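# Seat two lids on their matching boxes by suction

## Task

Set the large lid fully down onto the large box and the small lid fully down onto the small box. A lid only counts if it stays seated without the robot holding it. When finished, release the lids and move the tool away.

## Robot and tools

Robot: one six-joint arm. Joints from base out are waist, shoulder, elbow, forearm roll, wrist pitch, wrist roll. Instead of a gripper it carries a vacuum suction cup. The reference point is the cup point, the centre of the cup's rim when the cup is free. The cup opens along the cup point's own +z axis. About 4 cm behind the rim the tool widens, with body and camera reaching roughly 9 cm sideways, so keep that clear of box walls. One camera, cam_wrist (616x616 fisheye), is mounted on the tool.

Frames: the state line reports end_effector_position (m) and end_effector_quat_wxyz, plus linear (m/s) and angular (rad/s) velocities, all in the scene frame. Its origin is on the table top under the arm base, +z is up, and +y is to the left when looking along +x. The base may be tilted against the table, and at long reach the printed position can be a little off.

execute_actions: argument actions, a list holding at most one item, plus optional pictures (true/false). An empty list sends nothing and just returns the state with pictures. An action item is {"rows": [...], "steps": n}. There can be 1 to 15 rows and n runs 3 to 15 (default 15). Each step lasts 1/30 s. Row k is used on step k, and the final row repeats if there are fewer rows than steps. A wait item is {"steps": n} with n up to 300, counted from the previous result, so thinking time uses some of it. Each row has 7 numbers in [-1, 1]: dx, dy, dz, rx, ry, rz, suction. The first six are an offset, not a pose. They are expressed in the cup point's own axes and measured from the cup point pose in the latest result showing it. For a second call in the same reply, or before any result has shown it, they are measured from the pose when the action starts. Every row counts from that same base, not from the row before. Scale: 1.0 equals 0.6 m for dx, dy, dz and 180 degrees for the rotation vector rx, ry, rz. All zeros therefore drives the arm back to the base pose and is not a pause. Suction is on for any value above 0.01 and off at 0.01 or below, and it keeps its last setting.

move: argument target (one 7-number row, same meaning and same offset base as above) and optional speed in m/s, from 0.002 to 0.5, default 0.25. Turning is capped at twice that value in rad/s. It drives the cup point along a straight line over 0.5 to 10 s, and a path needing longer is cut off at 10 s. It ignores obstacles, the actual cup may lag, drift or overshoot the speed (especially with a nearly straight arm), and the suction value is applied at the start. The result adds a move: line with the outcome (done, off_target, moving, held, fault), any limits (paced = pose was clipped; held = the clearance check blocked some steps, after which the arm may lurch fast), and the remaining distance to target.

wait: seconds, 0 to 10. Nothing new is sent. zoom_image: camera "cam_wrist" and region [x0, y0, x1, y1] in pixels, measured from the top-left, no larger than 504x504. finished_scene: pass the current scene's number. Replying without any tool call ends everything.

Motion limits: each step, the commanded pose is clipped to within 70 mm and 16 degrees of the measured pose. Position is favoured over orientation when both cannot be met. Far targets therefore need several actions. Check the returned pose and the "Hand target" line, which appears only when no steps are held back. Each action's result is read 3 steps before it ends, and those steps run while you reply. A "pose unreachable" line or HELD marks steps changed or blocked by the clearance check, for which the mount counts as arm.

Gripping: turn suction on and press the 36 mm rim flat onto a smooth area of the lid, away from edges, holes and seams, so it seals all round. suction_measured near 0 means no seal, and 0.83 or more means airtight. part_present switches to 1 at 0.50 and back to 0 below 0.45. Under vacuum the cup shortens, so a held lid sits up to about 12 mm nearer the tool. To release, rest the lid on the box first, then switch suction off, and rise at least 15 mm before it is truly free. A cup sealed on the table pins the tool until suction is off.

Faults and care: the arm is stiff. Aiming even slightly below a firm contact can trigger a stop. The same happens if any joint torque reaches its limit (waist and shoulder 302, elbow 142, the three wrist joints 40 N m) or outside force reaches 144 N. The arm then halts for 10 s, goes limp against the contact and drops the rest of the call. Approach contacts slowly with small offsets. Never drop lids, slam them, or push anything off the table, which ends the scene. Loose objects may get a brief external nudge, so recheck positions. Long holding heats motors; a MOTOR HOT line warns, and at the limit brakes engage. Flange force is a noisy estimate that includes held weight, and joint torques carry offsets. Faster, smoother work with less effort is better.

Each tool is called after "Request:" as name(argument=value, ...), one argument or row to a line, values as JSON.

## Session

Request:
execute_actions(
  actions=[],
)

Scene clock: 0.00 s of 6200.00 s.
end_effector_position=(+0.6447, -0.0172, +0.4533) suction_measured=0.00 part_present=0 end_effector_quat_wxyz=(+0.007, +0.014, +1.000, +0.002) end_effector_velocity=(-0.001, -0.000, +0.001) end_effector_angular_velocity=(-0.001, -0.000, -0.001)
Joint positions: [-0.055  0.168  1.62   0.002  1.355 -0.052]
Joint velocities: [-0.    -0.001 -0.    -0.001  0.001  0.001]
Joint torques (N m, as the joint torque sensors report them, + toward a larger angle): no reading
Flange force (N, the push that the arm receives, along the end effector's own x y z axes): no reading
Hand target: +0.645, -0.017, +0.453; +0.007, +0.014, +1.000, +0.002

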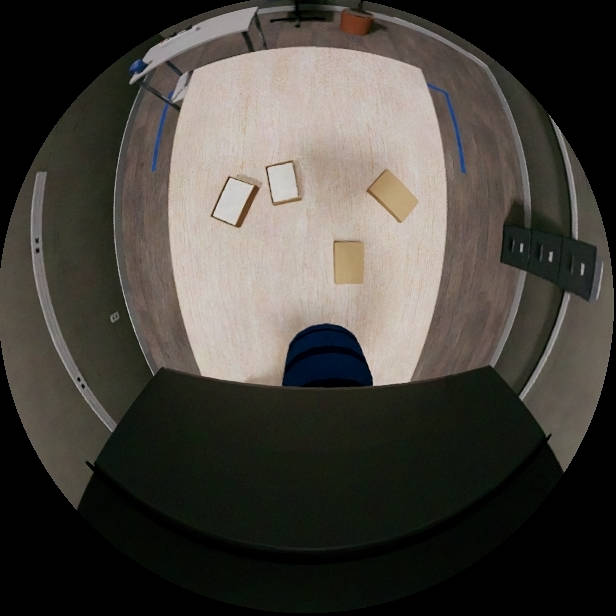

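Request:
move(
  target=[-0.292,-0.338,0.6,0,0,0.222,0],
)

Request:
move(
  target=[0,0,0,0,0,-0.999,0],
  speed=0.5,
)

Scene clock: 2.43 s of 6200.00 s.
end_effector_position=(+0.8199, -0.2237, +0.0953) suction_measured=0.00 part_present=0 end_effector_quat_wxyz=(+0.006, +0.355, +0.935, +0.004) end_effector_velocity=(+0.000, +0.000, -0.002) end_effector_angular_velocity=(-0.001, +0.001, +0.000)
Joint positions: [-0.283  0.711  1.511  0.002  0.92   0.417]
Joint velocities: [ 0.001  0.002 -0.001 -0.001 -0.001  0.001]
Joint torques (N m, as the joint torque sensors report them, + toward a larger angle): [  1.79 -96.38 -33.89   3.28   0.62   0.28]
Flange force (N, the push that the arm receives, along the end effector's own x y z axes): [4.7 -4.4 0.5]
Hand target: +0.820, -0.224, +0.095; +0.006, +0.355, +0.935, +0.004
Off the commanded pose: 0.001 m, 0 deg.
Kept back: nothing.
move: done

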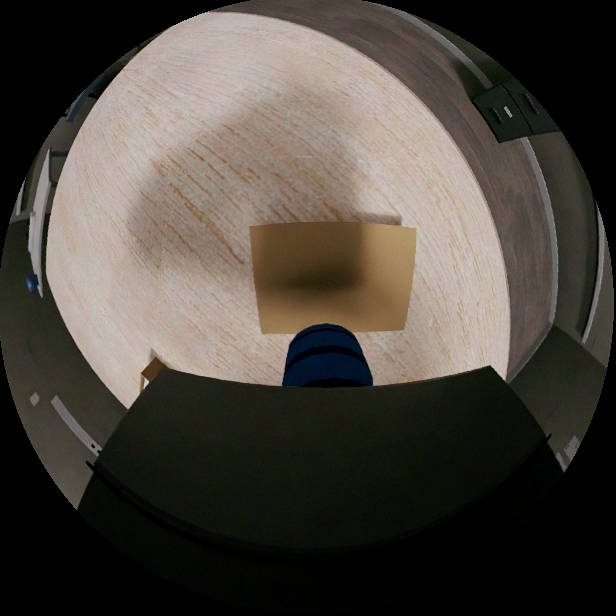

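Scene clock: 6.10 s of 6200.00 s.
end_effector_position=(+0.8198, -0.2236, +0.0952) suction_measured=0.00 part_present=0 end_effector_quat_wxyz=(-0.004, +0.934, -0.356, +0.006) end_effector_velocity=(+0.000, -0.000, -0.001) end_effector_angular_velocity=(+0.001, +0.000, +0.002)
Joint positions: [-0.283  0.711  1.511  0.002  0.92  -2.722]
Joint velocities: [-0.     0.001 -0.     0.002 -0.    -0.003]
Joint torques (N m, as the joint torque sensors report them, + toward a larger angle): [  1.21 -98.47 -33.4    3.16   0.35   0.27]
Flange force (N, the push that the arm receives, along the end effector's own x y z axes): [-1.2 2.5 1.3]
Hand target: +0.820, -0.224, +0.095; -0.004, +0.934, -0.356, +0.006
Off the commanded pose: 0.000 m, 0 deg.
Kept back: nothing.
move: done

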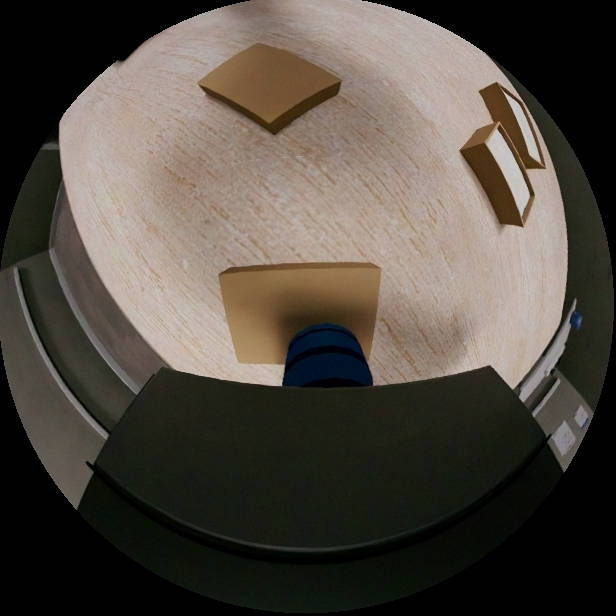

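Request:
move(
  target=[0.027,0.02,0.1,0,0,0,1],
  speed=0.1,
)

Request:
move(
  target=[0,0,0.017,0,0,0,1],
  speed=0.02,
)

Scene clock: 7.30 s of 6200.00 s.
end_effector_position=(+0.8248, -0.2432, +0.0353) suction_measured=0.00 part_present=0 end_effector_quat_wxyz=(-0.004, +0.934, -0.356, +0.006) end_effector_velocity=(-0.001, +0.000, -0.001) end_effector_angular_velocity=(+0.001, +0.003, -0.002)
Joint positions: [-0.303  0.784  1.505  0.002  0.853 -2.742]
Joint velocities: [-0.     0.001  0.001  0.     0.002  0.002]
Joint torques (N m, as the joint torque sensors report them, + toward a larger angle): [   0.8  -103.42  -31.65    2.93    0.51    0.15]
Flange force (N, the push that the arm receives, along the end effector's own x y z axes): [-0.7 0.8 2.8]
Hand target: +0.825, -0.243, +0.035; -0.004, +0.934, -0.356, +0.006
Off the commanded pose: 0.000 m, 0 deg.
Kept back: nothing.
move: done

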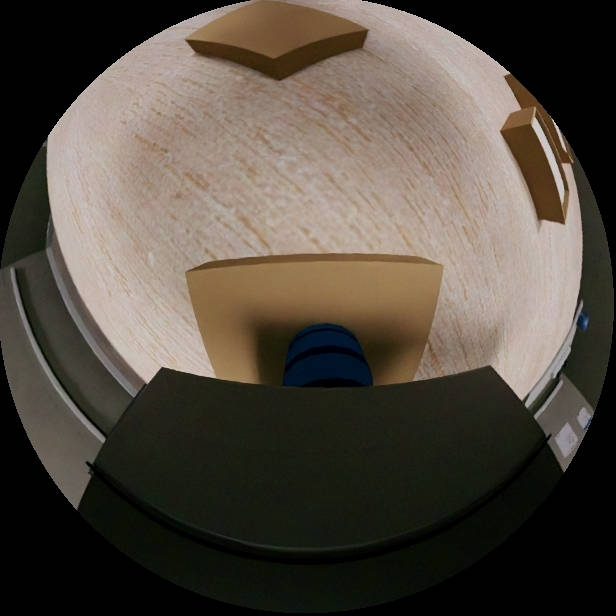

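Scene clock: 8.03 s of 6200.00 s.
end_effector_position=(+0.8250, -0.2432, +0.0251) suction_measured=0.90 part_present=1 end_effector_quat_wxyz=(-0.004, +0.934, -0.356, +0.006) end_effector_velocity=(-0.000, -0.000, -0.000) end_effector_angular_velocity=(-0.000, -0.001, -0.001)
Joint positions: [-0.303  0.795  1.507  0.002  0.84  -2.742]
Joint velocities: [-0.001  0.     0.001  0.    -0.001  0.   ]
Joint torques (N m, as the joint torque sensors report them, + toward a larger angle): [   1.11 -103.73  -31.43    2.85    0.6     0.06]
Flange force (N, the push that the arm receives, along the end effector's own x y z axes): [-1.1 1.7 2.3]
Hand target: +0.825, -0.243, +0.025; -0.004, +0.934, -0.356, +0.006
Off the commanded pose: 0.000 m, 0 deg.
Kept back: nothing.
move: done

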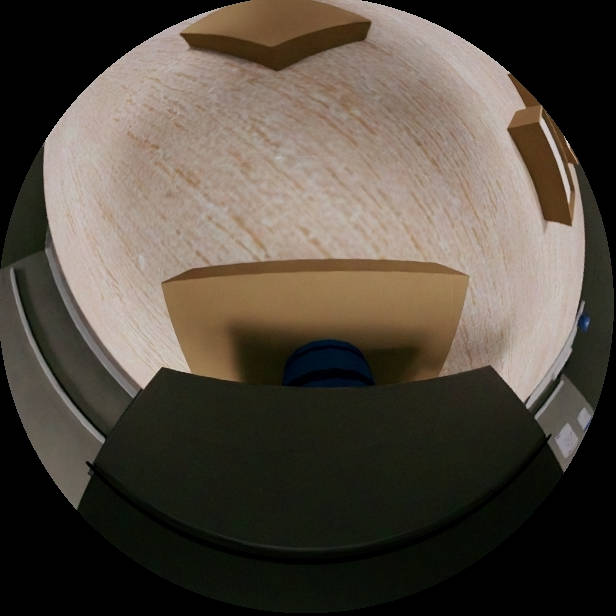

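Request:
move(
  target=[0,0,-0.17,0,0,0.417,1],
)

Scene clock: 11.27 s of 6200.00 s.
end_effector_position=(+0.8235, -0.2434, +0.1271) suction_measured=0.94 part_present=1 end_effector_quat_wxyz=(+0.007, -0.524, +0.852, -0.002) end_effector_velocity=(-0.001, -0.001, +0.000) end_effector_angular_velocity=(+0.000, +0.001, -0.004)
Joint positions: [-0.303  0.693  1.474  0.002  0.975 -1.432]
Joint velocities: [-0.001 -0.    -0.     0.     0.001  0.002]
Joint torques (N m, as the joint torque sensors report them, + toward a larger angle): [  0.63 -99.1  -34.64   3.29   0.52   0.  ]
Flange force (N, the push that the arm receives, along the end effector's own x y z axes): [1.0 0.9 2.6]
Hand target: +0.824, -0.243, +0.127; +0.007, -0.524, +0.852, -0.002
Off the commanded pose: 0.000 m, 0 deg.
Kept back: nothing.
move: done

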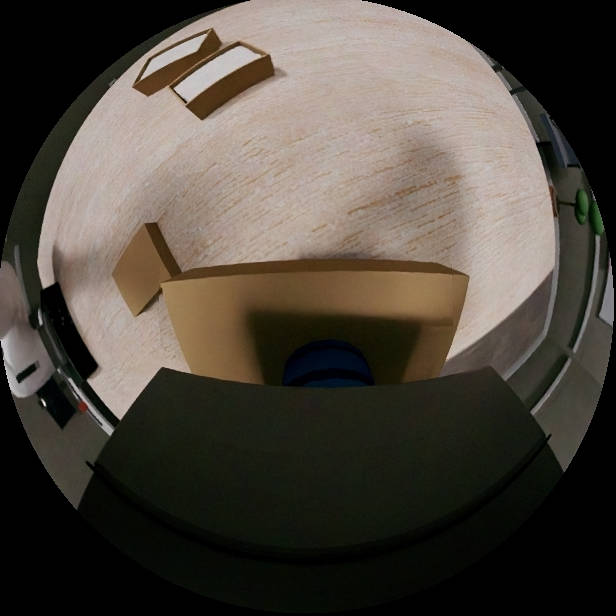

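Request:
move(
  target=[-0.477,0.342,0,0,0,0,1],
)

Scene clock: 13.33 s of 6200.00 s.
end_effector_position=(+0.7684, +0.1044, +0.1273) suction_measured=0.94 part_present=1 end_effector_quat_wxyz=(+0.007, -0.524, +0.852, -0.002) end_effector_velocity=(+0.002, +0.001, +0.002) end_effector_angular_velocity=(+0.000, -0.004, +0.001)
Joint positions: [ 0.114  0.585  1.671  0.002  0.886 -1.014]
Joint velocities: [ 0.001 -0.001 -0.003 -0.     0.001  0.   ]
Joint torques (N m, as the joint torque sensors report them, + toward a larger angle): [  0.81 -87.47 -33.61   3.1    0.46   0.27]
Flange force (N, the push that the arm receives, along the end effector's own x y z axes): [4.0 2.6 2.1]
Hand target: +0.768, +0.104, +0.127; +0.007, -0.524, +0.852, -0.002
Off the commanded pose: 0.001 m, 0 deg.
Kept back: nothing.
move: done

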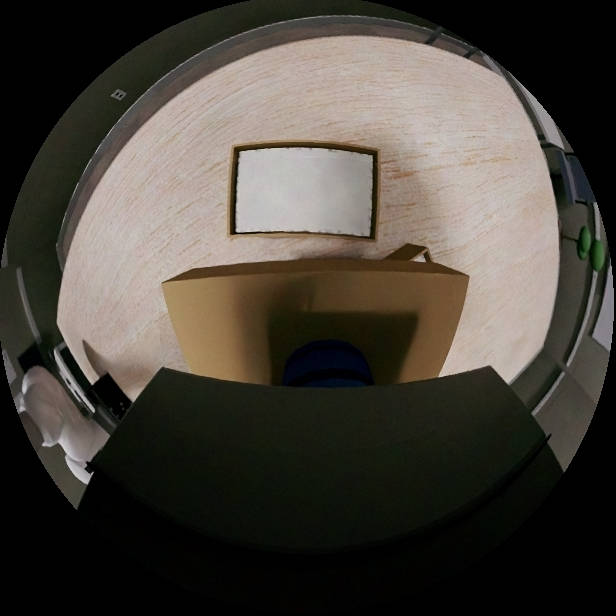

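Request:
move(
  target=[0,0,0,0,0,0.016,1],
  speed=0.1,
)

Request:
move(
  target=[-0.133,0.022,0.075,0,0,0,1],
  speed=0.1,
)

Scene clock: 14.27 s of 6200.00 s.
end_effector_position=(+0.7685, +0.1045, +0.1273) suction_measured=0.94 part_present=1 end_effector_quat_wxyz=(+0.007, -0.503, +0.865, -0.002) end_effector_velocity=(+0.000, -0.000, +0.002) end_effector_angular_velocity=(+0.000, -0.002, -0.002)
Joint positions: [ 0.114  0.585  1.671  0.002  0.886 -0.964]
Joint velocities: [-0.    -0.002 -0.    -0.     0.001  0.002]
Joint torques (N m, as the joint torque sensors report them, + toward a larger angle): [  0.38 -87.23 -32.91   3.05   0.48   0.13]
Flange force (N, the push that the arm receives, along the end effector's own x y z axes): [3.1 1.8 0.9]
Hand target: +0.768, +0.104, +0.127; +0.007, -0.503, +0.865, -0.002
Off the commanded pose: 0.000 m, 0 deg.
Kept back: nothing.
move: done

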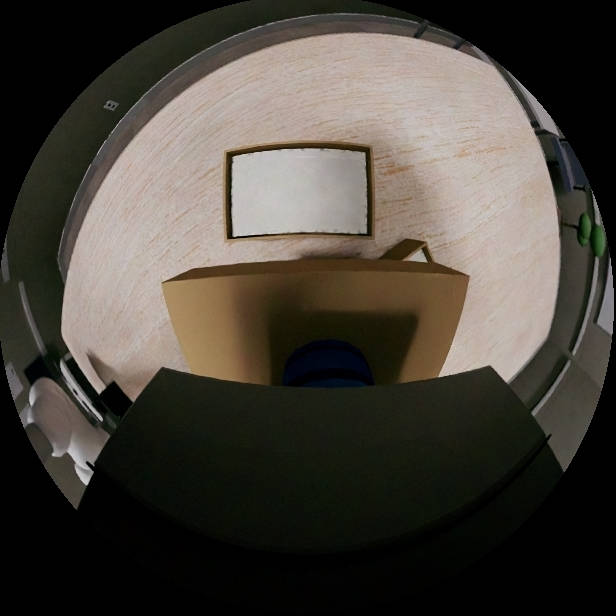

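Scene clock: 15.50 s of 6200.00 s.
end_effector_position=(+0.7970, +0.1805, +0.0829) suction_measured=0.94 part_present=1 end_effector_quat_wxyz=(+0.007, -0.502, +0.865, -0.002) end_effector_velocity=(-0.000, +0.000, -0.000) end_effector_angular_velocity=(-0.001, +0.000, +0.000)
Joint positions: [ 0.204  0.683  1.595  0.002  0.864 -0.874]
Joint velocities: [ 0.001  0.    -0.    -0.001  0.     0.001]
Joint torques (N m, as the joint torque sensors report them, + toward a larger angle): [ -0.38 -95.33 -32.69   3.01   0.5    0.24]
Flange force (N, the push that the arm receives, along the end effector's own x y z axes): [2.4 2.2 2.0]
Hand target: +0.797, +0.181, +0.083; +0.007, -0.502, +0.865, -0.002
Off the commanded pose: 0.000 m, 0 deg.
Kept back: nothing.
move: done

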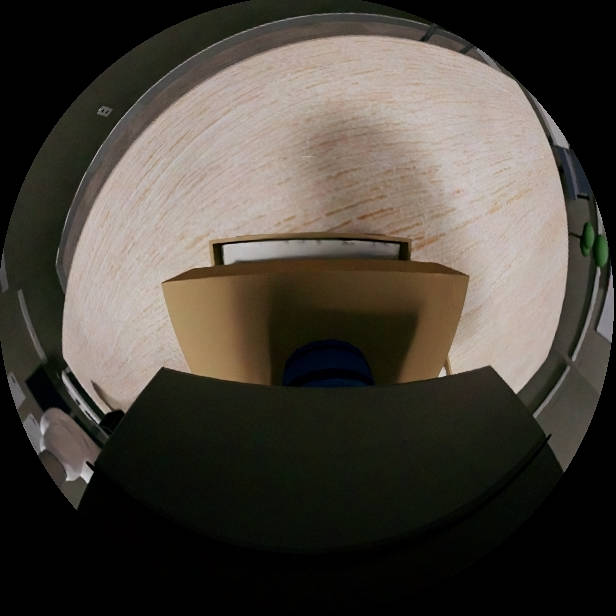

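Request:
move(
  target=[-0.029,0.003,0.02,0,0,0,1],
  speed=0.04,
)

Request:
move(
  target=[0,0,0.008,0,0,0,1],
  speed=0.01,
)

Scene clock: 16.53 s of 6200.00 s.
end_effector_position=(+0.8042, +0.1965, +0.0711) suction_measured=0.94 part_present=1 end_effector_quat_wxyz=(+0.007, -0.502, +0.865, -0.002) end_effector_velocity=(+0.001, -0.001, +0.000) end_effector_angular_velocity=(+0.001, -0.002, -0.002)
Joint positions: [ 0.222  0.708  1.574  0.002  0.86  -0.856]
Joint velocities: [-0.001 -0.    -0.001  0.    -0.001  0.001]
Joint torques (N m, as the joint torque sensors report them, + toward a larger angle): [ -0.34 -96.6  -32.41   2.99   0.58   0.29]
Flange force (N, the push that the arm receives, along the end effector's own x y z axes): [3.2 1.9 1.6]
Hand target: +0.804, +0.197, +0.071; +0.007, -0.502, +0.865, -0.002
Off the commanded pose: 0.000 m, 0 deg.
Kept back: nothing.
move: done

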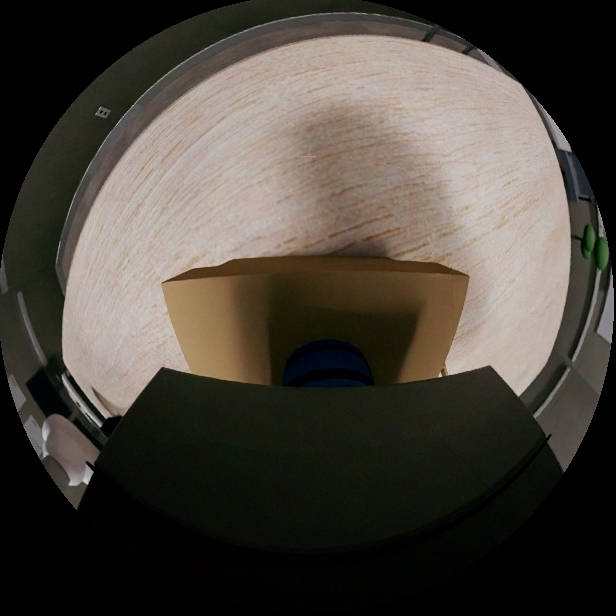

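Scene clock: 17.23 s of 6200.00 s.
end_effector_position=(+0.8043, +0.1965, +0.0663) suction_measured=0.94 part_present=1 end_effector_quat_wxyz=(+0.007, -0.502, +0.865, -0.002) end_effector_velocity=(-0.000, -0.001, -0.002) end_effector_angular_velocity=(-0.000, +0.002, -0.001)
Joint positions: [ 0.222  0.713  1.575  0.002  0.853 -0.856]
Joint velocities: [-0.001  0.002  0.     0.    -0.001 -0.   ]
Joint torques (N m, as the joint torque sensors report them, + toward a larger angle): [ -0.53 -97.57 -32.02   2.91   0.6    0.29]
Flange force (N, the push that the arm receives, along the end effector's own x y z axes): [2.0 1.0 2.5]
Hand target: +0.804, +0.197, +0.066; +0.007, -0.502, +0.865, -0.002
Off the commanded pose: 0.000 m, 0 deg.
Kept back: nothing.
move: done

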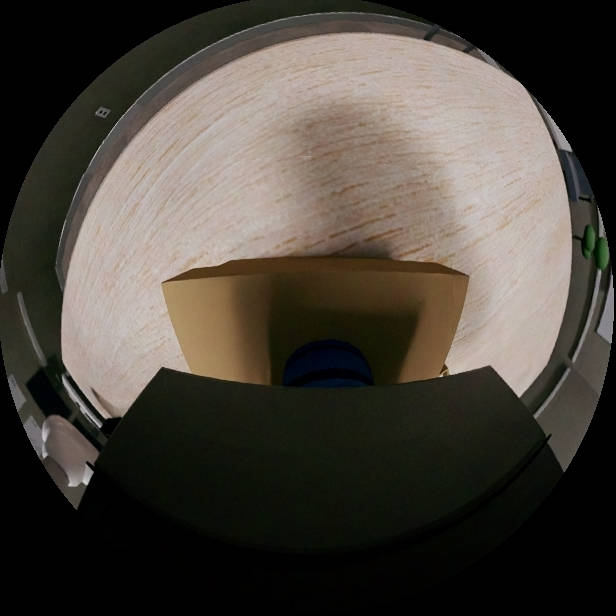

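Looks similar to the good case. Step down carefully.

Request:
move(
  target=[0,0,0.004,0,0,0,1],
  speed=0.01,
)

Request:
move(
  target=[0,0,0.003,0,0,0,1],
  speed=0.01,
)

Request:
move(
  target=[0,0,0.003,0,0,0,1],
  speed=0.01,
)

Scene clock: 18.17 s of 6200.00 s.
end_effector_position=(+0.8043, +0.1965, +0.0639) suction_measured=0.94 part_present=1 end_effector_quat_wxyz=(+0.007, -0.502, +0.865, -0.002) end_effector_velocity=(-0.000, +0.000, +0.001) end_effector_angular_velocity=(+0.000, -0.000, +0.001)
Joint positions: [ 0.222  0.716  1.576  0.002  0.85  -0.856]
Joint velocities: [ 0.    -0.001  0.     0.     0.001 -0.   ]
Joint torques (N m, as the joint torque sensors report them, + toward a larger angle): [ -0.07 -97.11 -31.88   2.92   0.56   0.25]
Flange force (N, the push that the arm receives, along the end effector's own x y z axes): [2.7 1.7 1.1]
Hand target: +0.804, +0.197, +0.064; +0.007, -0.502, +0.865, -0.002
Off the commanded pose: 0.000 m, 0 deg.
Kept back: nothing.
move: done

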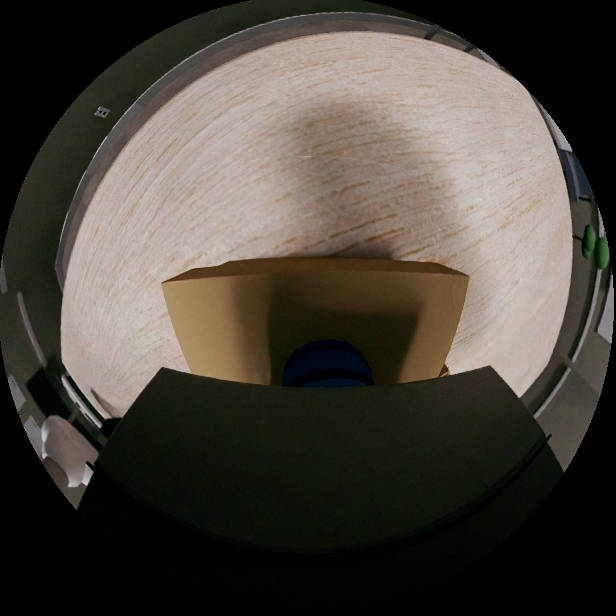

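Scene clock: 18.87 s of 6200.00 s.
end_effector_position=(+0.8044, +0.1966, +0.0622) suction_measured=0.94 part_present=1 end_effector_quat_wxyz=(+0.007, -0.502, +0.865, -0.002) end_effector_velocity=(-0.001, -0.000, -0.001) end_effector_angular_velocity=(-0.000, +0.002, -0.002)
Joint positions: [ 0.222  0.718  1.576  0.002  0.848 -0.856]
Joint velocities: [-0.     0.001  0.     0.     0.001  0.001]
Joint torques (N m, as the joint torque sensors report them, + toward a larger angle): [ -3.48 -80.22 -22.83   2.44   0.34   0.23]
Flange force (N, the push that the arm receives, along the end effector's own x y z axes): [-1.5 3.4 -19.3]
Hand target: +0.804, +0.197, +0.062; +0.007, -0.502, +0.865, -0.002
Off the commanded pose: 0.000 m, 0 deg.
Kept back: nothing.
move: done

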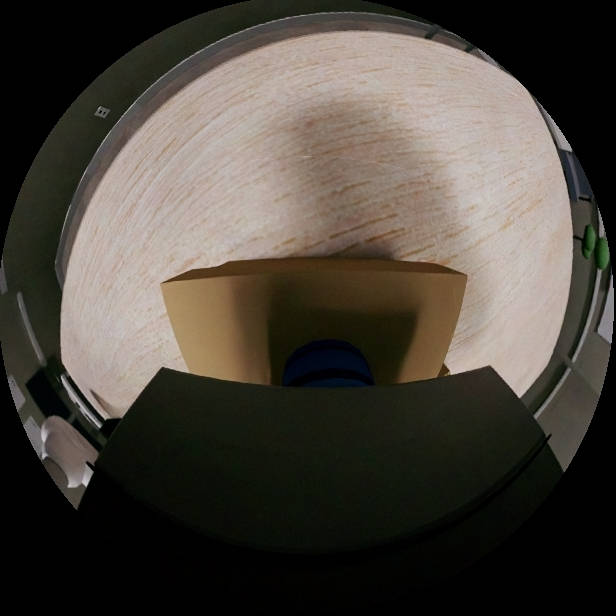

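Scene clock: 19.57 s of 6200.00 s.
end_effector_position=(+0.8040, +0.1965, +0.0598) suction_measured=0.94 part_present=1 end_effector_quat_wxyz=(+0.007, -0.502, +0.865, -0.002) end_effector_velocity=(+0.000, +0.001, -0.000) end_effector_angular_velocity=(+0.000, +0.000, -0.001)
Joint positions: [ 0.222  0.72   1.577  0.002  0.845 -0.856]
Joint velocities: [ 0.001  0.    -0.     0.     0.     0.002]
Joint torques (N m, as the joint torque sensors report them, + toward a larger angle): [  0.2  -98.34 -31.85   2.99   0.24   0.15]
Flange force (N, the push that the arm receives, along the end effector's own x y z axes): [2.0 0.1 1.8]
Hand target: +0.804, +0.197, +0.060; +0.007, -0.502, +0.865, -0.002
Off the commanded pose: 0.001 m, 0 deg.
Kept back: nothing.
move: done

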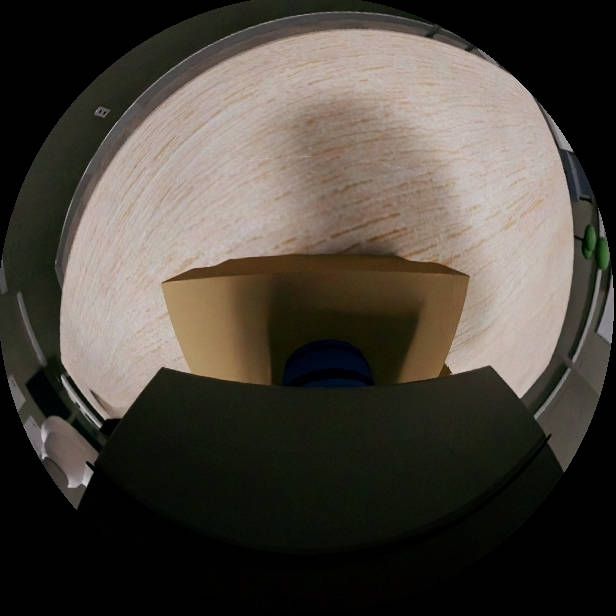

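Slipped in. Continue.

Request:
move(
  target=[0,0,0.012,0,0,0,1],
  speed=0.01,
)

Request:
move(
  target=[0,0,0.011,0,0,0,1],
  speed=0.01,
)

Request:
move(
  target=[0,0,0,0,0,0,0],
)

Scene clock: 20.80 s of 6200.00 s.
end_effector_position=(+0.8041, +0.1965, +0.0526) suction_measured=0.94 part_present=1 end_effector_quat_wxyz=(+0.007, -0.502, +0.865, -0.002) end_effector_velocity=(-0.000, +0.000, -0.001) end_effector_angular_velocity=(-0.001, +0.002, +0.002)
Joint positions: [ 0.222  0.728  1.579  0.002  0.836 -0.856]
Joint velocities: [ 0.     0.002 -0.001 -0.     0.001 -0.001]
Joint torques (N m, as the joint torque sensors report them, + toward a larger angle): [ -0.81 -97.82 -31.56   3.01   0.46   0.13]
Flange force (N, the push that the arm receives, along the end effector's own x y z axes): [1.5 2.1 1.6]
Hand target: +0.804, +0.197, +0.053; +0.007, -0.502, +0.865, -0.002
Off the commanded pose: 0.000 m, 0 deg.
Kept back: nothing.
move: done

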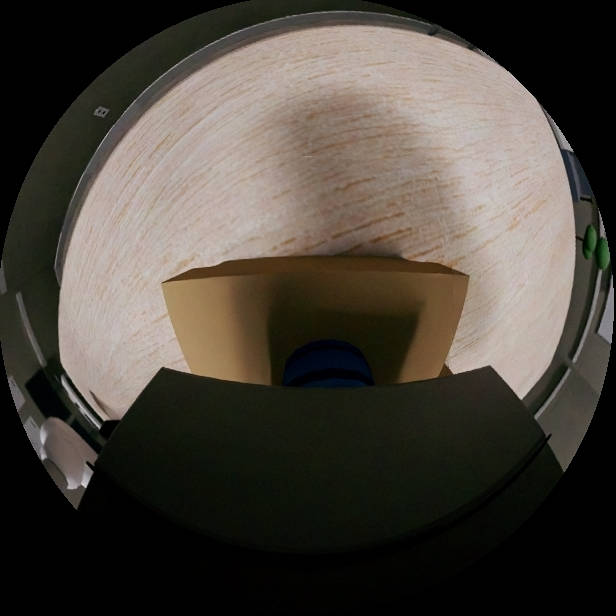

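Scene clock: 21.67 s of 6200.00 s.
end_effector_position=(+0.8042, +0.1965, +0.0460) suction_measured=0.94 part_present=1 end_effector_quat_wxyz=(+0.007, -0.502, +0.865, -0.002) end_effector_velocity=(-0.000, -0.000, -0.001) end_effector_angular_velocity=(-0.001, +0.000, -0.000)
Joint positions: [ 0.222  0.735  1.581  0.002  0.827 -0.856]
Joint velocities: [-0.     0.001  0.    -0.001 -0.001  0.001]
Joint torques (N m, as the joint torque sensors report them, + toward a larger angle): [  0.87 -97.49 -31.38   2.78   0.49   0.2 ]
Flange force (N, the push that the arm receives, along the end effector's own x y z axes): [3.6 0.9 2.2]
Hand target: +0.804, +0.196, +0.046; +0.007, -0.502, +0.865, -0.002
Off the commanded pose: 0.000 m, 0 deg.
Kept back: nothing.
move: done

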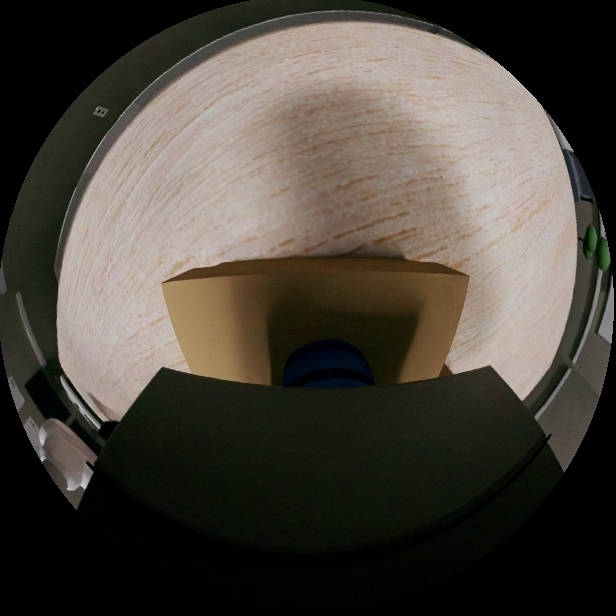

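Scene clock: 22.17 s of 6200.00 s.
end_effector_position=(+0.8042, +0.1965, +0.0460) suction_measured=0.00 part_present=0 end_effector_quat_wxyz=(+0.007, -0.502, +0.865, -0.002) end_effector_velocity=(+0.000, +0.000, +0.002) end_effector_angular_velocity=(-0.001, -0.003, +0.002)
Joint positions: [ 0.222  0.735  1.581  0.002  0.827 -0.856]
Joint velocities: [ 0.001 -0.002  0.    -0.003 -0.001  0.001]
Joint torques (N m, as the joint torque sensors report them, + toward a larger angle): [  0.2  -93.45 -28.89   2.89   0.61   0.29]
Flange force (N, the push that the arm receives, along the end effector's own x y z axes): [2.6 1.2 -3.6]
Hand target: +0.804, +0.196, +0.046; +0.007, -0.502, +0.865, -0.002
Off the commanded pose: 0.000 m, 0 deg.
Kept back: nothing.
move: done

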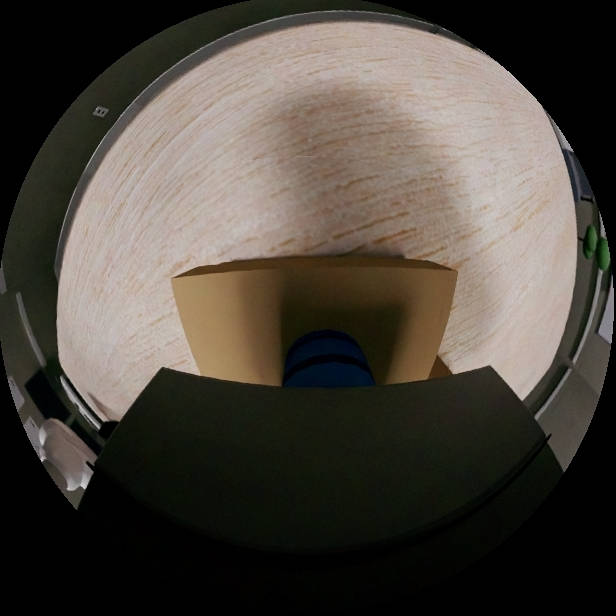

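Request:
move(
  target=[0,0,-0.082,0,0,-0.167,0],
)

Request:
move(
  target=[0.518,0.26,0,0,0,0,0],
)

Request:
move(
  target=[0,0,0,0,0,0.999,0],
  speed=0.5,
)

Scene clock: 23.83 s of 6200.00 s.
end_effector_position=(+0.8035, +0.1964, +0.0952) suction_measured=0.00 part_present=0 end_effector_quat_wxyz=(-0.006, +0.709, -0.705, +0.004) end_effector_velocity=(+0.001, +0.000, +0.001) end_effector_angular_velocity=(+0.001, -0.004, +0.000)
Joint positions: [ 0.222  0.683  1.566  0.002  0.894 -1.381]
Joint velocities: [-0.    -0.002 -0.     0.001 -0.002 -0.001]
Joint torques (N m, as the joint torque sensors report them, + toward a larger angle): [  1.02 -95.05 -32.91   3.1    0.47   0.06]
Flange force (N, the push that the arm receives, along the end effector's own x y z axes): [2.7 2.9 0.6]
Hand target: +0.803, +0.196, +0.095; -0.006, +0.710, -0.705, +0.004
Off the commanded pose: 0.000 m, 0 deg.
Kept back: nothing.
move: done

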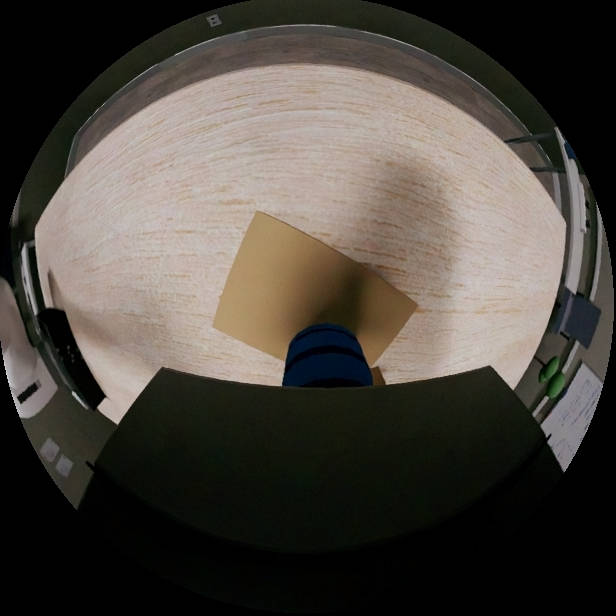

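Scene clock: 25.63 s of 6200.00 s.
end_effector_position=(+0.6504, -0.1158, +0.0923) suction_measured=0.00 part_present=0 end_effector_quat_wxyz=(-0.006, +0.709, -0.705, +0.004) end_effector_velocity=(-0.000, -0.001, -0.000) end_effector_angular_velocity=(+0.000, -0.001, -0.002)
Joint positions: [-0.205  0.485  1.931  0.001  0.727 -1.807]
Joint velocities: [-0.002  0.     0.     0.001 -0.001 -0.   ]
Joint torques (N m, as the joint torque sensors report them, + toward a larger angle): [  0.38 -73.39 -28.35   2.64   0.47   0.01]
Flange force (N, the push that the arm receives, along the end effector's own x y z axes): [0.4 2.6 1.7]
Hand target: +0.650, -0.116, +0.092; -0.006, +0.709, -0.705, +0.004
Off the commanded pose: 0.001 m, 0 deg.
Kept back: nothing.
move: done

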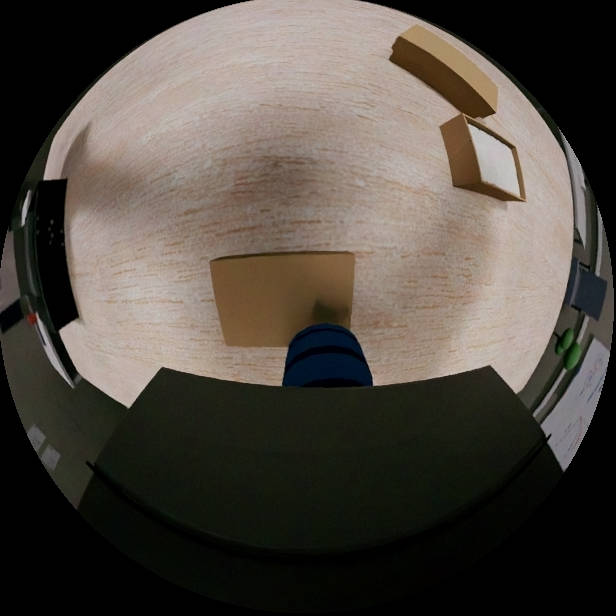

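Scene clock: 29.30 s of 6200.00 s.
end_effector_position=(+0.6504, -0.1158, +0.0924) suction_measured=0.00 part_present=0 end_effector_quat_wxyz=(+0.004, +0.704, +0.711, +0.006) end_effector_velocity=(+0.001, +0.000, -0.000) end_effector_angular_velocity=(-0.001, -0.000, -0.002)
Joint positions: [-0.205  0.485  1.931  0.001  0.727  1.331]
Joint velocities: [ 0.001  0.001 -0.001 -0.001 -0.     0.004]
Joint torques (N m, as the joint torque sensors report them, + toward a larger angle): [  0.25 -74.7  -28.39   2.73   0.48   0.16]
Flange force (N, the push that the arm receives, along the end effector's own x y z axes): [0.1 -1.9 2.2]
Hand target: +0.650, -0.116, +0.092; +0.004, +0.704, +0.711, +0.006
Off the commanded pose: 0.000 m, 0 deg.
Kept back: nothing.
move: done

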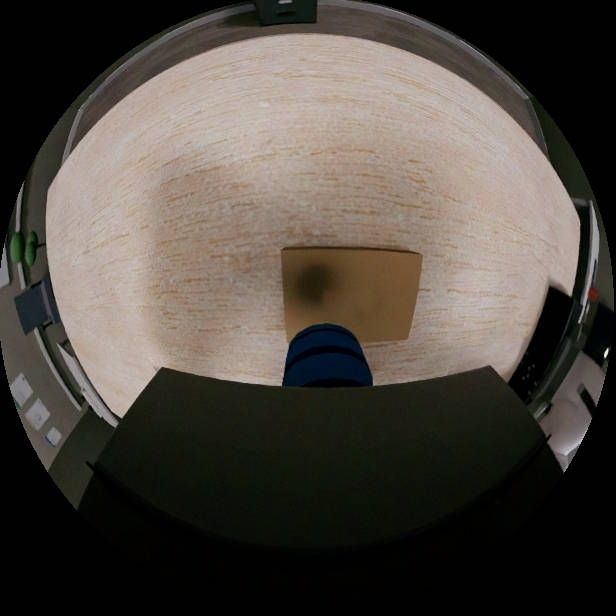

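Request:
move(
  target=[-0.003,-0.042,0.098,0,0,0,1],
  speed=0.1,
)

Request:
move(
  target=[0,0,0.016,0,0,0,1],
  speed=0.02,
)

Scene clock: 30.50 s of 6200.00 s.
end_effector_position=(+0.6261, -0.1179, +0.0332) suction_measured=0.00 part_present=0 end_effector_quat_wxyz=(+0.004, +0.704, +0.711, +0.006) end_effector_velocity=(+0.000, -0.000, +0.001) end_effector_angular_velocity=(+0.000, -0.002, -0.002)
Joint positions: [-0.217  0.539  1.999  0.001  0.604  1.319]
Joint velocities: [-0.001 -0.001  0.     0.001 -0.     0.   ]
Joint torques (N m, as the joint torque sensors report them, + toward a larger angle): [  1.43 -75.02 -24.29   2.2    0.55   0.22]
Flange force (N, the push that the arm receives, along the end effector's own x y z axes): [-1.9 -2.9 0.7]
Hand target: +0.626, -0.118, +0.033; +0.004, +0.704, +0.711, +0.006
Off the commanded pose: 0.000 m, 0 deg.
Kept back: nothing.
move: done

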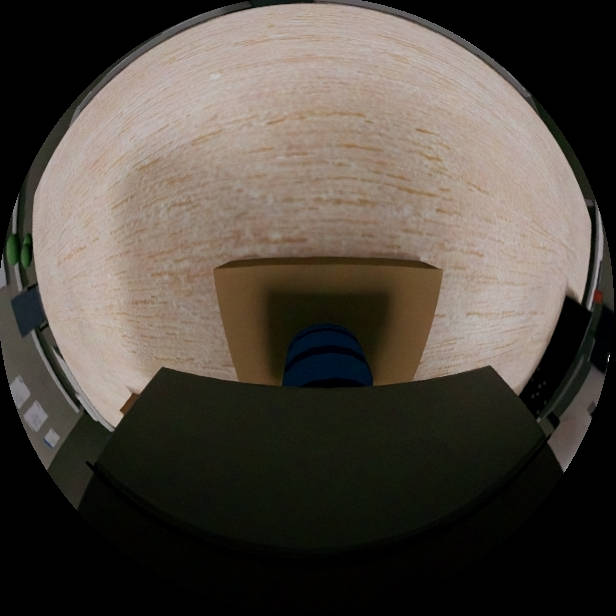

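Scene clock: 31.20 s of 6200.00 s.
end_effector_position=(+0.6262, -0.1179, +0.0237) suction_measured=0.81 part_present=1 end_effector_quat_wxyz=(+0.004, +0.704, +0.711, +0.006) end_effector_velocity=(+0.000, +0.000, -0.000) end_effector_angular_velocity=(-0.000, -0.001, +0.001)
Joint positions: [-0.217  0.553  2.001  0.001  0.588  1.319]
Joint velocities: [ 0.001  0.    -0.    -0.    -0.001  0.   ]
Joint torques (N m, as the joint torque sensors report them, + toward a larger angle): [  0.85 -75.69 -23.76   2.18   0.45   0.22]
Flange force (N, the push that the arm receives, along the end effector's own x y z axes): [-1.5 -2.6 1.1]
Hand target: +0.626, -0.118, +0.024; +0.004, +0.704, +0.711, +0.006
Off the commanded pose: 0.000 m, 0 deg.
Kept back: nothing.
move: done

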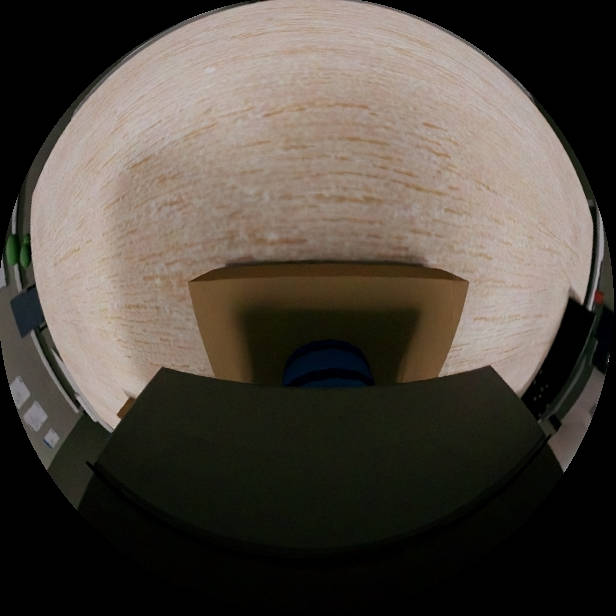

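Request:
move(
  target=[0,0,-0.175,0,0,0,1],
)

Request:
move(
  target=[0.447,0.373,0,0,0,-0.055,1],
)

Scene clock: 32.27 s of 6200.00 s.
end_effector_position=(+0.6247, -0.1180, +0.1286) suction_measured=0.94 part_present=1 end_effector_quat_wxyz=(+0.004, +0.704, +0.711, +0.006) end_effector_velocity=(-0.000, -0.000, +0.002) end_effector_angular_velocity=(+0.000, -0.000, -0.001)
Joint positions: [-0.217  0.409  1.963  0.001  0.77   1.319]
Joint velocities: [-0.001 -0.002 -0.     0.     0.002  0.   ]
Joint torques (N m, as the joint torque sensors report them, + toward a larger angle): [  0.37 -67.51 -29.26   2.68   0.26   0.1 ]
Flange force (N, the push that the arm receives, along the end effector's own x y z axes): [-0.8 -2.2 0.8]
Hand target: +0.625, -0.118, +0.129; +0.004, +0.704, +0.711, +0.006
Off the commanded pose: 0.000 m, 0 deg.
Kept back: nothing.
move: done

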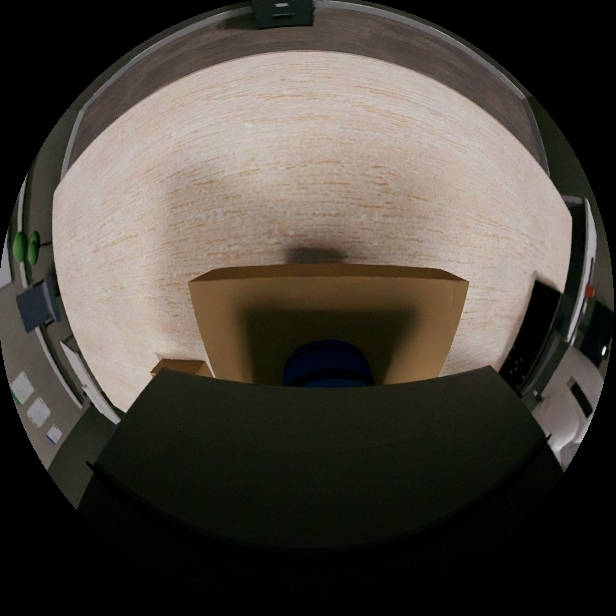

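Scene clock: 34.07 s of 6200.00 s.
end_effector_position=(+0.8450, +0.1530, +0.1324) suction_measured=0.94 part_present=1 end_effector_quat_wxyz=(+0.004, +0.640, +0.769, +0.006) end_effector_velocity=(+0.001, -0.000, +0.000) end_effector_angular_velocity=(-0.000, +0.000, +0.000)
Joint positions: [0.163 0.69  1.471 0.002 0.981 1.525]
Joint velocities: [-0.     0.001 -0.001 -0.     0.001 -0.001]
Joint torques (N m, as the joint torque sensors report them, + toward a larger angle): [ -0.47 -98.12 -34.93   3.28   0.54   0.34]
Flange force (N, the push that the arm receives, along the end effector's own x y z axes): [-0.8 -2.8 1.6]
Hand target: +0.845, +0.153, +0.132; +0.004, +0.640, +0.769, +0.006
Off the commanded pose: 0.001 m, 0 deg.
Kept back: nothing.
move: done

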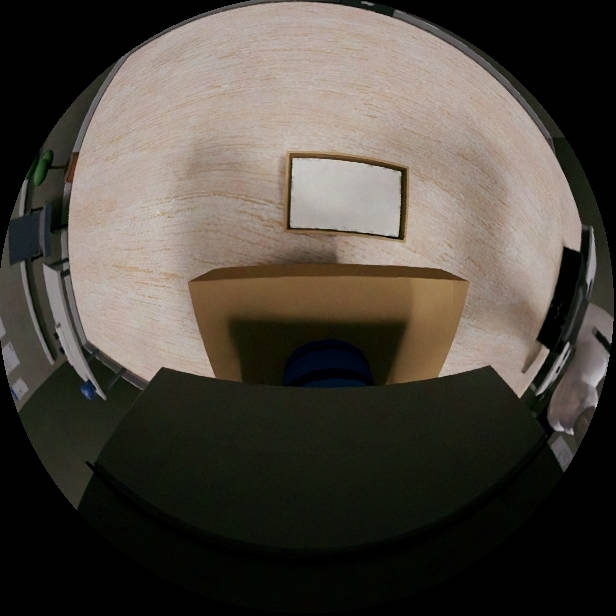

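Request:
move(
  target=[0,0,0,0,0,0.028,1],
  speed=0.1,
)

Request:
move(
  target=[-0.117,-0.022,0.085,0,0,0,1],
  speed=0.1,
)

Scene clock: 35.03 s of 6200.00 s.
end_effector_position=(+0.8451, +0.1530, +0.1324) suction_measured=0.94 part_present=1 end_effector_quat_wxyz=(+0.004, +0.673, +0.740, +0.006) end_effector_velocity=(-0.000, -0.000, -0.000) end_effector_angular_velocity=(-0.001, +0.001, -0.001)
Joint positions: [0.163 0.69  1.471 0.002 0.981 1.613]
Joint velocities: [-0.     0.     0.    -0.001  0.001  0.002]
Joint torques (N m, as the joint torque sensors report them, + toward a larger angle): [  0.52 -98.78 -34.97   3.18   0.56   0.47]
Flange force (N, the push that the arm receives, along the end effector's own x y z axes): [-1.9 -1.8 2.3]
Hand target: +0.845, +0.153, +0.132; +0.004, +0.673, +0.740, +0.006
Off the commanded pose: 0.000 m, 0 deg.
Kept back: nothing.
move: done

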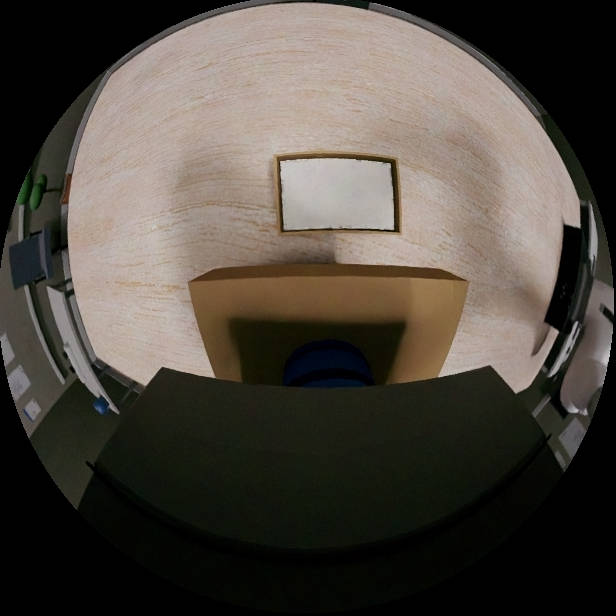

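Scene clock: 36.23 s of 6200.00 s.
end_effector_position=(+0.8395, +0.0819, +0.0811) suction_measured=0.94 part_present=1 end_effector_quat_wxyz=(+0.004, +0.673, +0.740, +0.006) end_effector_velocity=(-0.000, +0.001, -0.001) end_effector_angular_velocity=(+0.001, -0.000, -0.000)
Joint positions: [0.08  0.718 1.532 0.001 0.893 1.531]
Joint velocities: [ 0.001  0.001  0.001  0.001 -0.001  0.   ]
Joint torques (N m, as the joint torque sensors report them, + toward a larger angle): [ -0.13 -98.96 -33.12   3.01   0.65   0.15]
Flange force (N, the push that the arm receives, along the end effector's own x y z axes): [-0.6 -2.5 2.4]
Hand target: +0.839, +0.082, +0.081; +0.004, +0.673, +0.740, +0.006
Off the commanded pose: 0.000 m, 0 deg.
Kept back: nothing.
move: done

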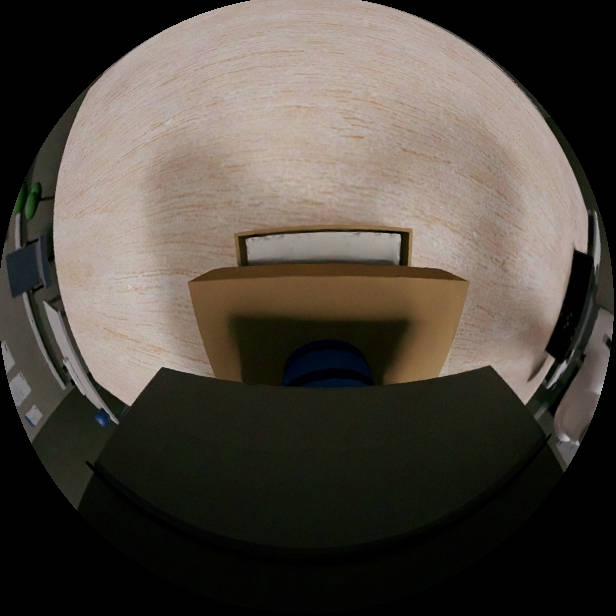

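Request:
move(
  target=[-0.039,0.001,0.028,0,0,-0.008,1],
  speed=0.04,
)

Request:
move(
  target=[0,0,0.006,0,0,0,1],
  speed=0.01,
)

Scene clock: 37.47 s of 6200.00 s.
end_effector_position=(+0.8426, +0.0587, +0.0643) suction_measured=0.94 part_present=1 end_effector_quat_wxyz=(+0.004, +0.663, +0.748, +0.006) end_effector_velocity=(+0.000, +0.000, -0.001) end_effector_angular_velocity=(-0.001, -0.000, +0.002)
Joint positions: [0.053 0.736 1.535 0.001 0.871 1.478]
Joint velocities: [ 0.     0.002 -0.    -0.001 -0.001 -0.001]
Joint torques (N m, as the joint torque sensors report them, + toward a larger angle): [ -0.25 -99.42 -32.42   2.94   0.46   0.08]
Flange force (N, the push that the arm receives, along the end effector's own x y z axes): [0.1 -2.3 2.2]
Hand target: +0.843, +0.059, +0.064; +0.004, +0.663, +0.748, +0.006
Off the commanded pose: 0.000 m, 0 deg.
Kept back: nothing.
move: done

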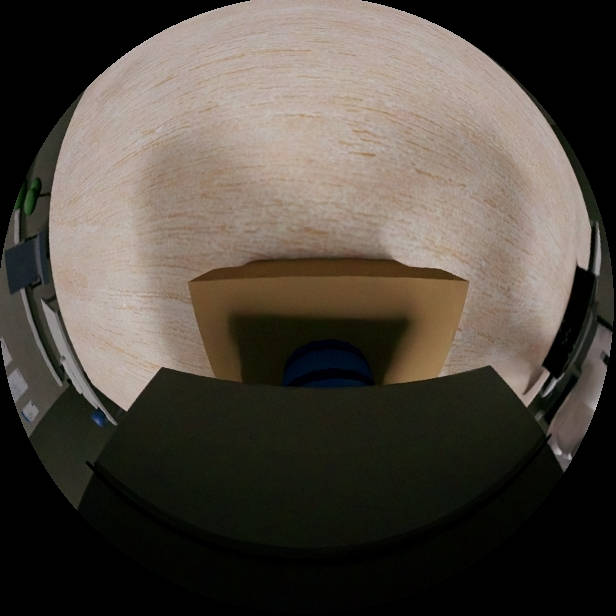

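Scene clock: 38.17 s of 6200.00 s.
end_effector_position=(+0.8427, +0.0587, +0.0607) suction_measured=0.94 part_present=1 end_effector_quat_wxyz=(+0.004, +0.663, +0.748, +0.006) end_effector_velocity=(+0.000, +0.000, +0.002) end_effector_angular_velocity=(-0.000, -0.001, +0.001)
Joint positions: [0.053 0.74  1.536 0.001 0.866 1.478]
Joint velocities: [ 0.    -0.002 -0.    -0.     0.001 -0.001]
Joint torques (N m, as the joint torque sensors report them, + toward a larger angle): [  -0.5  -100.51  -32.12    3.02    0.53    0.12]
Flange force (N, the push that the arm receives, along the end effector's own x y z axes): [0.6 -1.1 2.4]
Hand target: +0.843, +0.059, +0.061; +0.004, +0.663, +0.748, +0.006
Off the commanded pose: 0.000 m, 0 deg.
Kept back: nothing.
move: done

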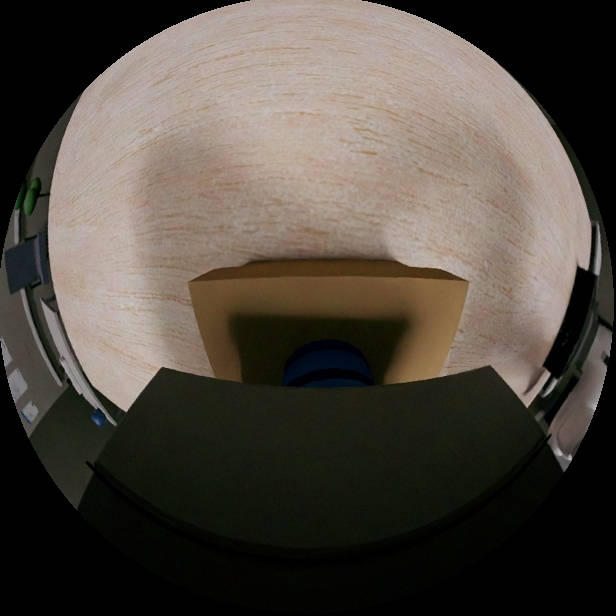

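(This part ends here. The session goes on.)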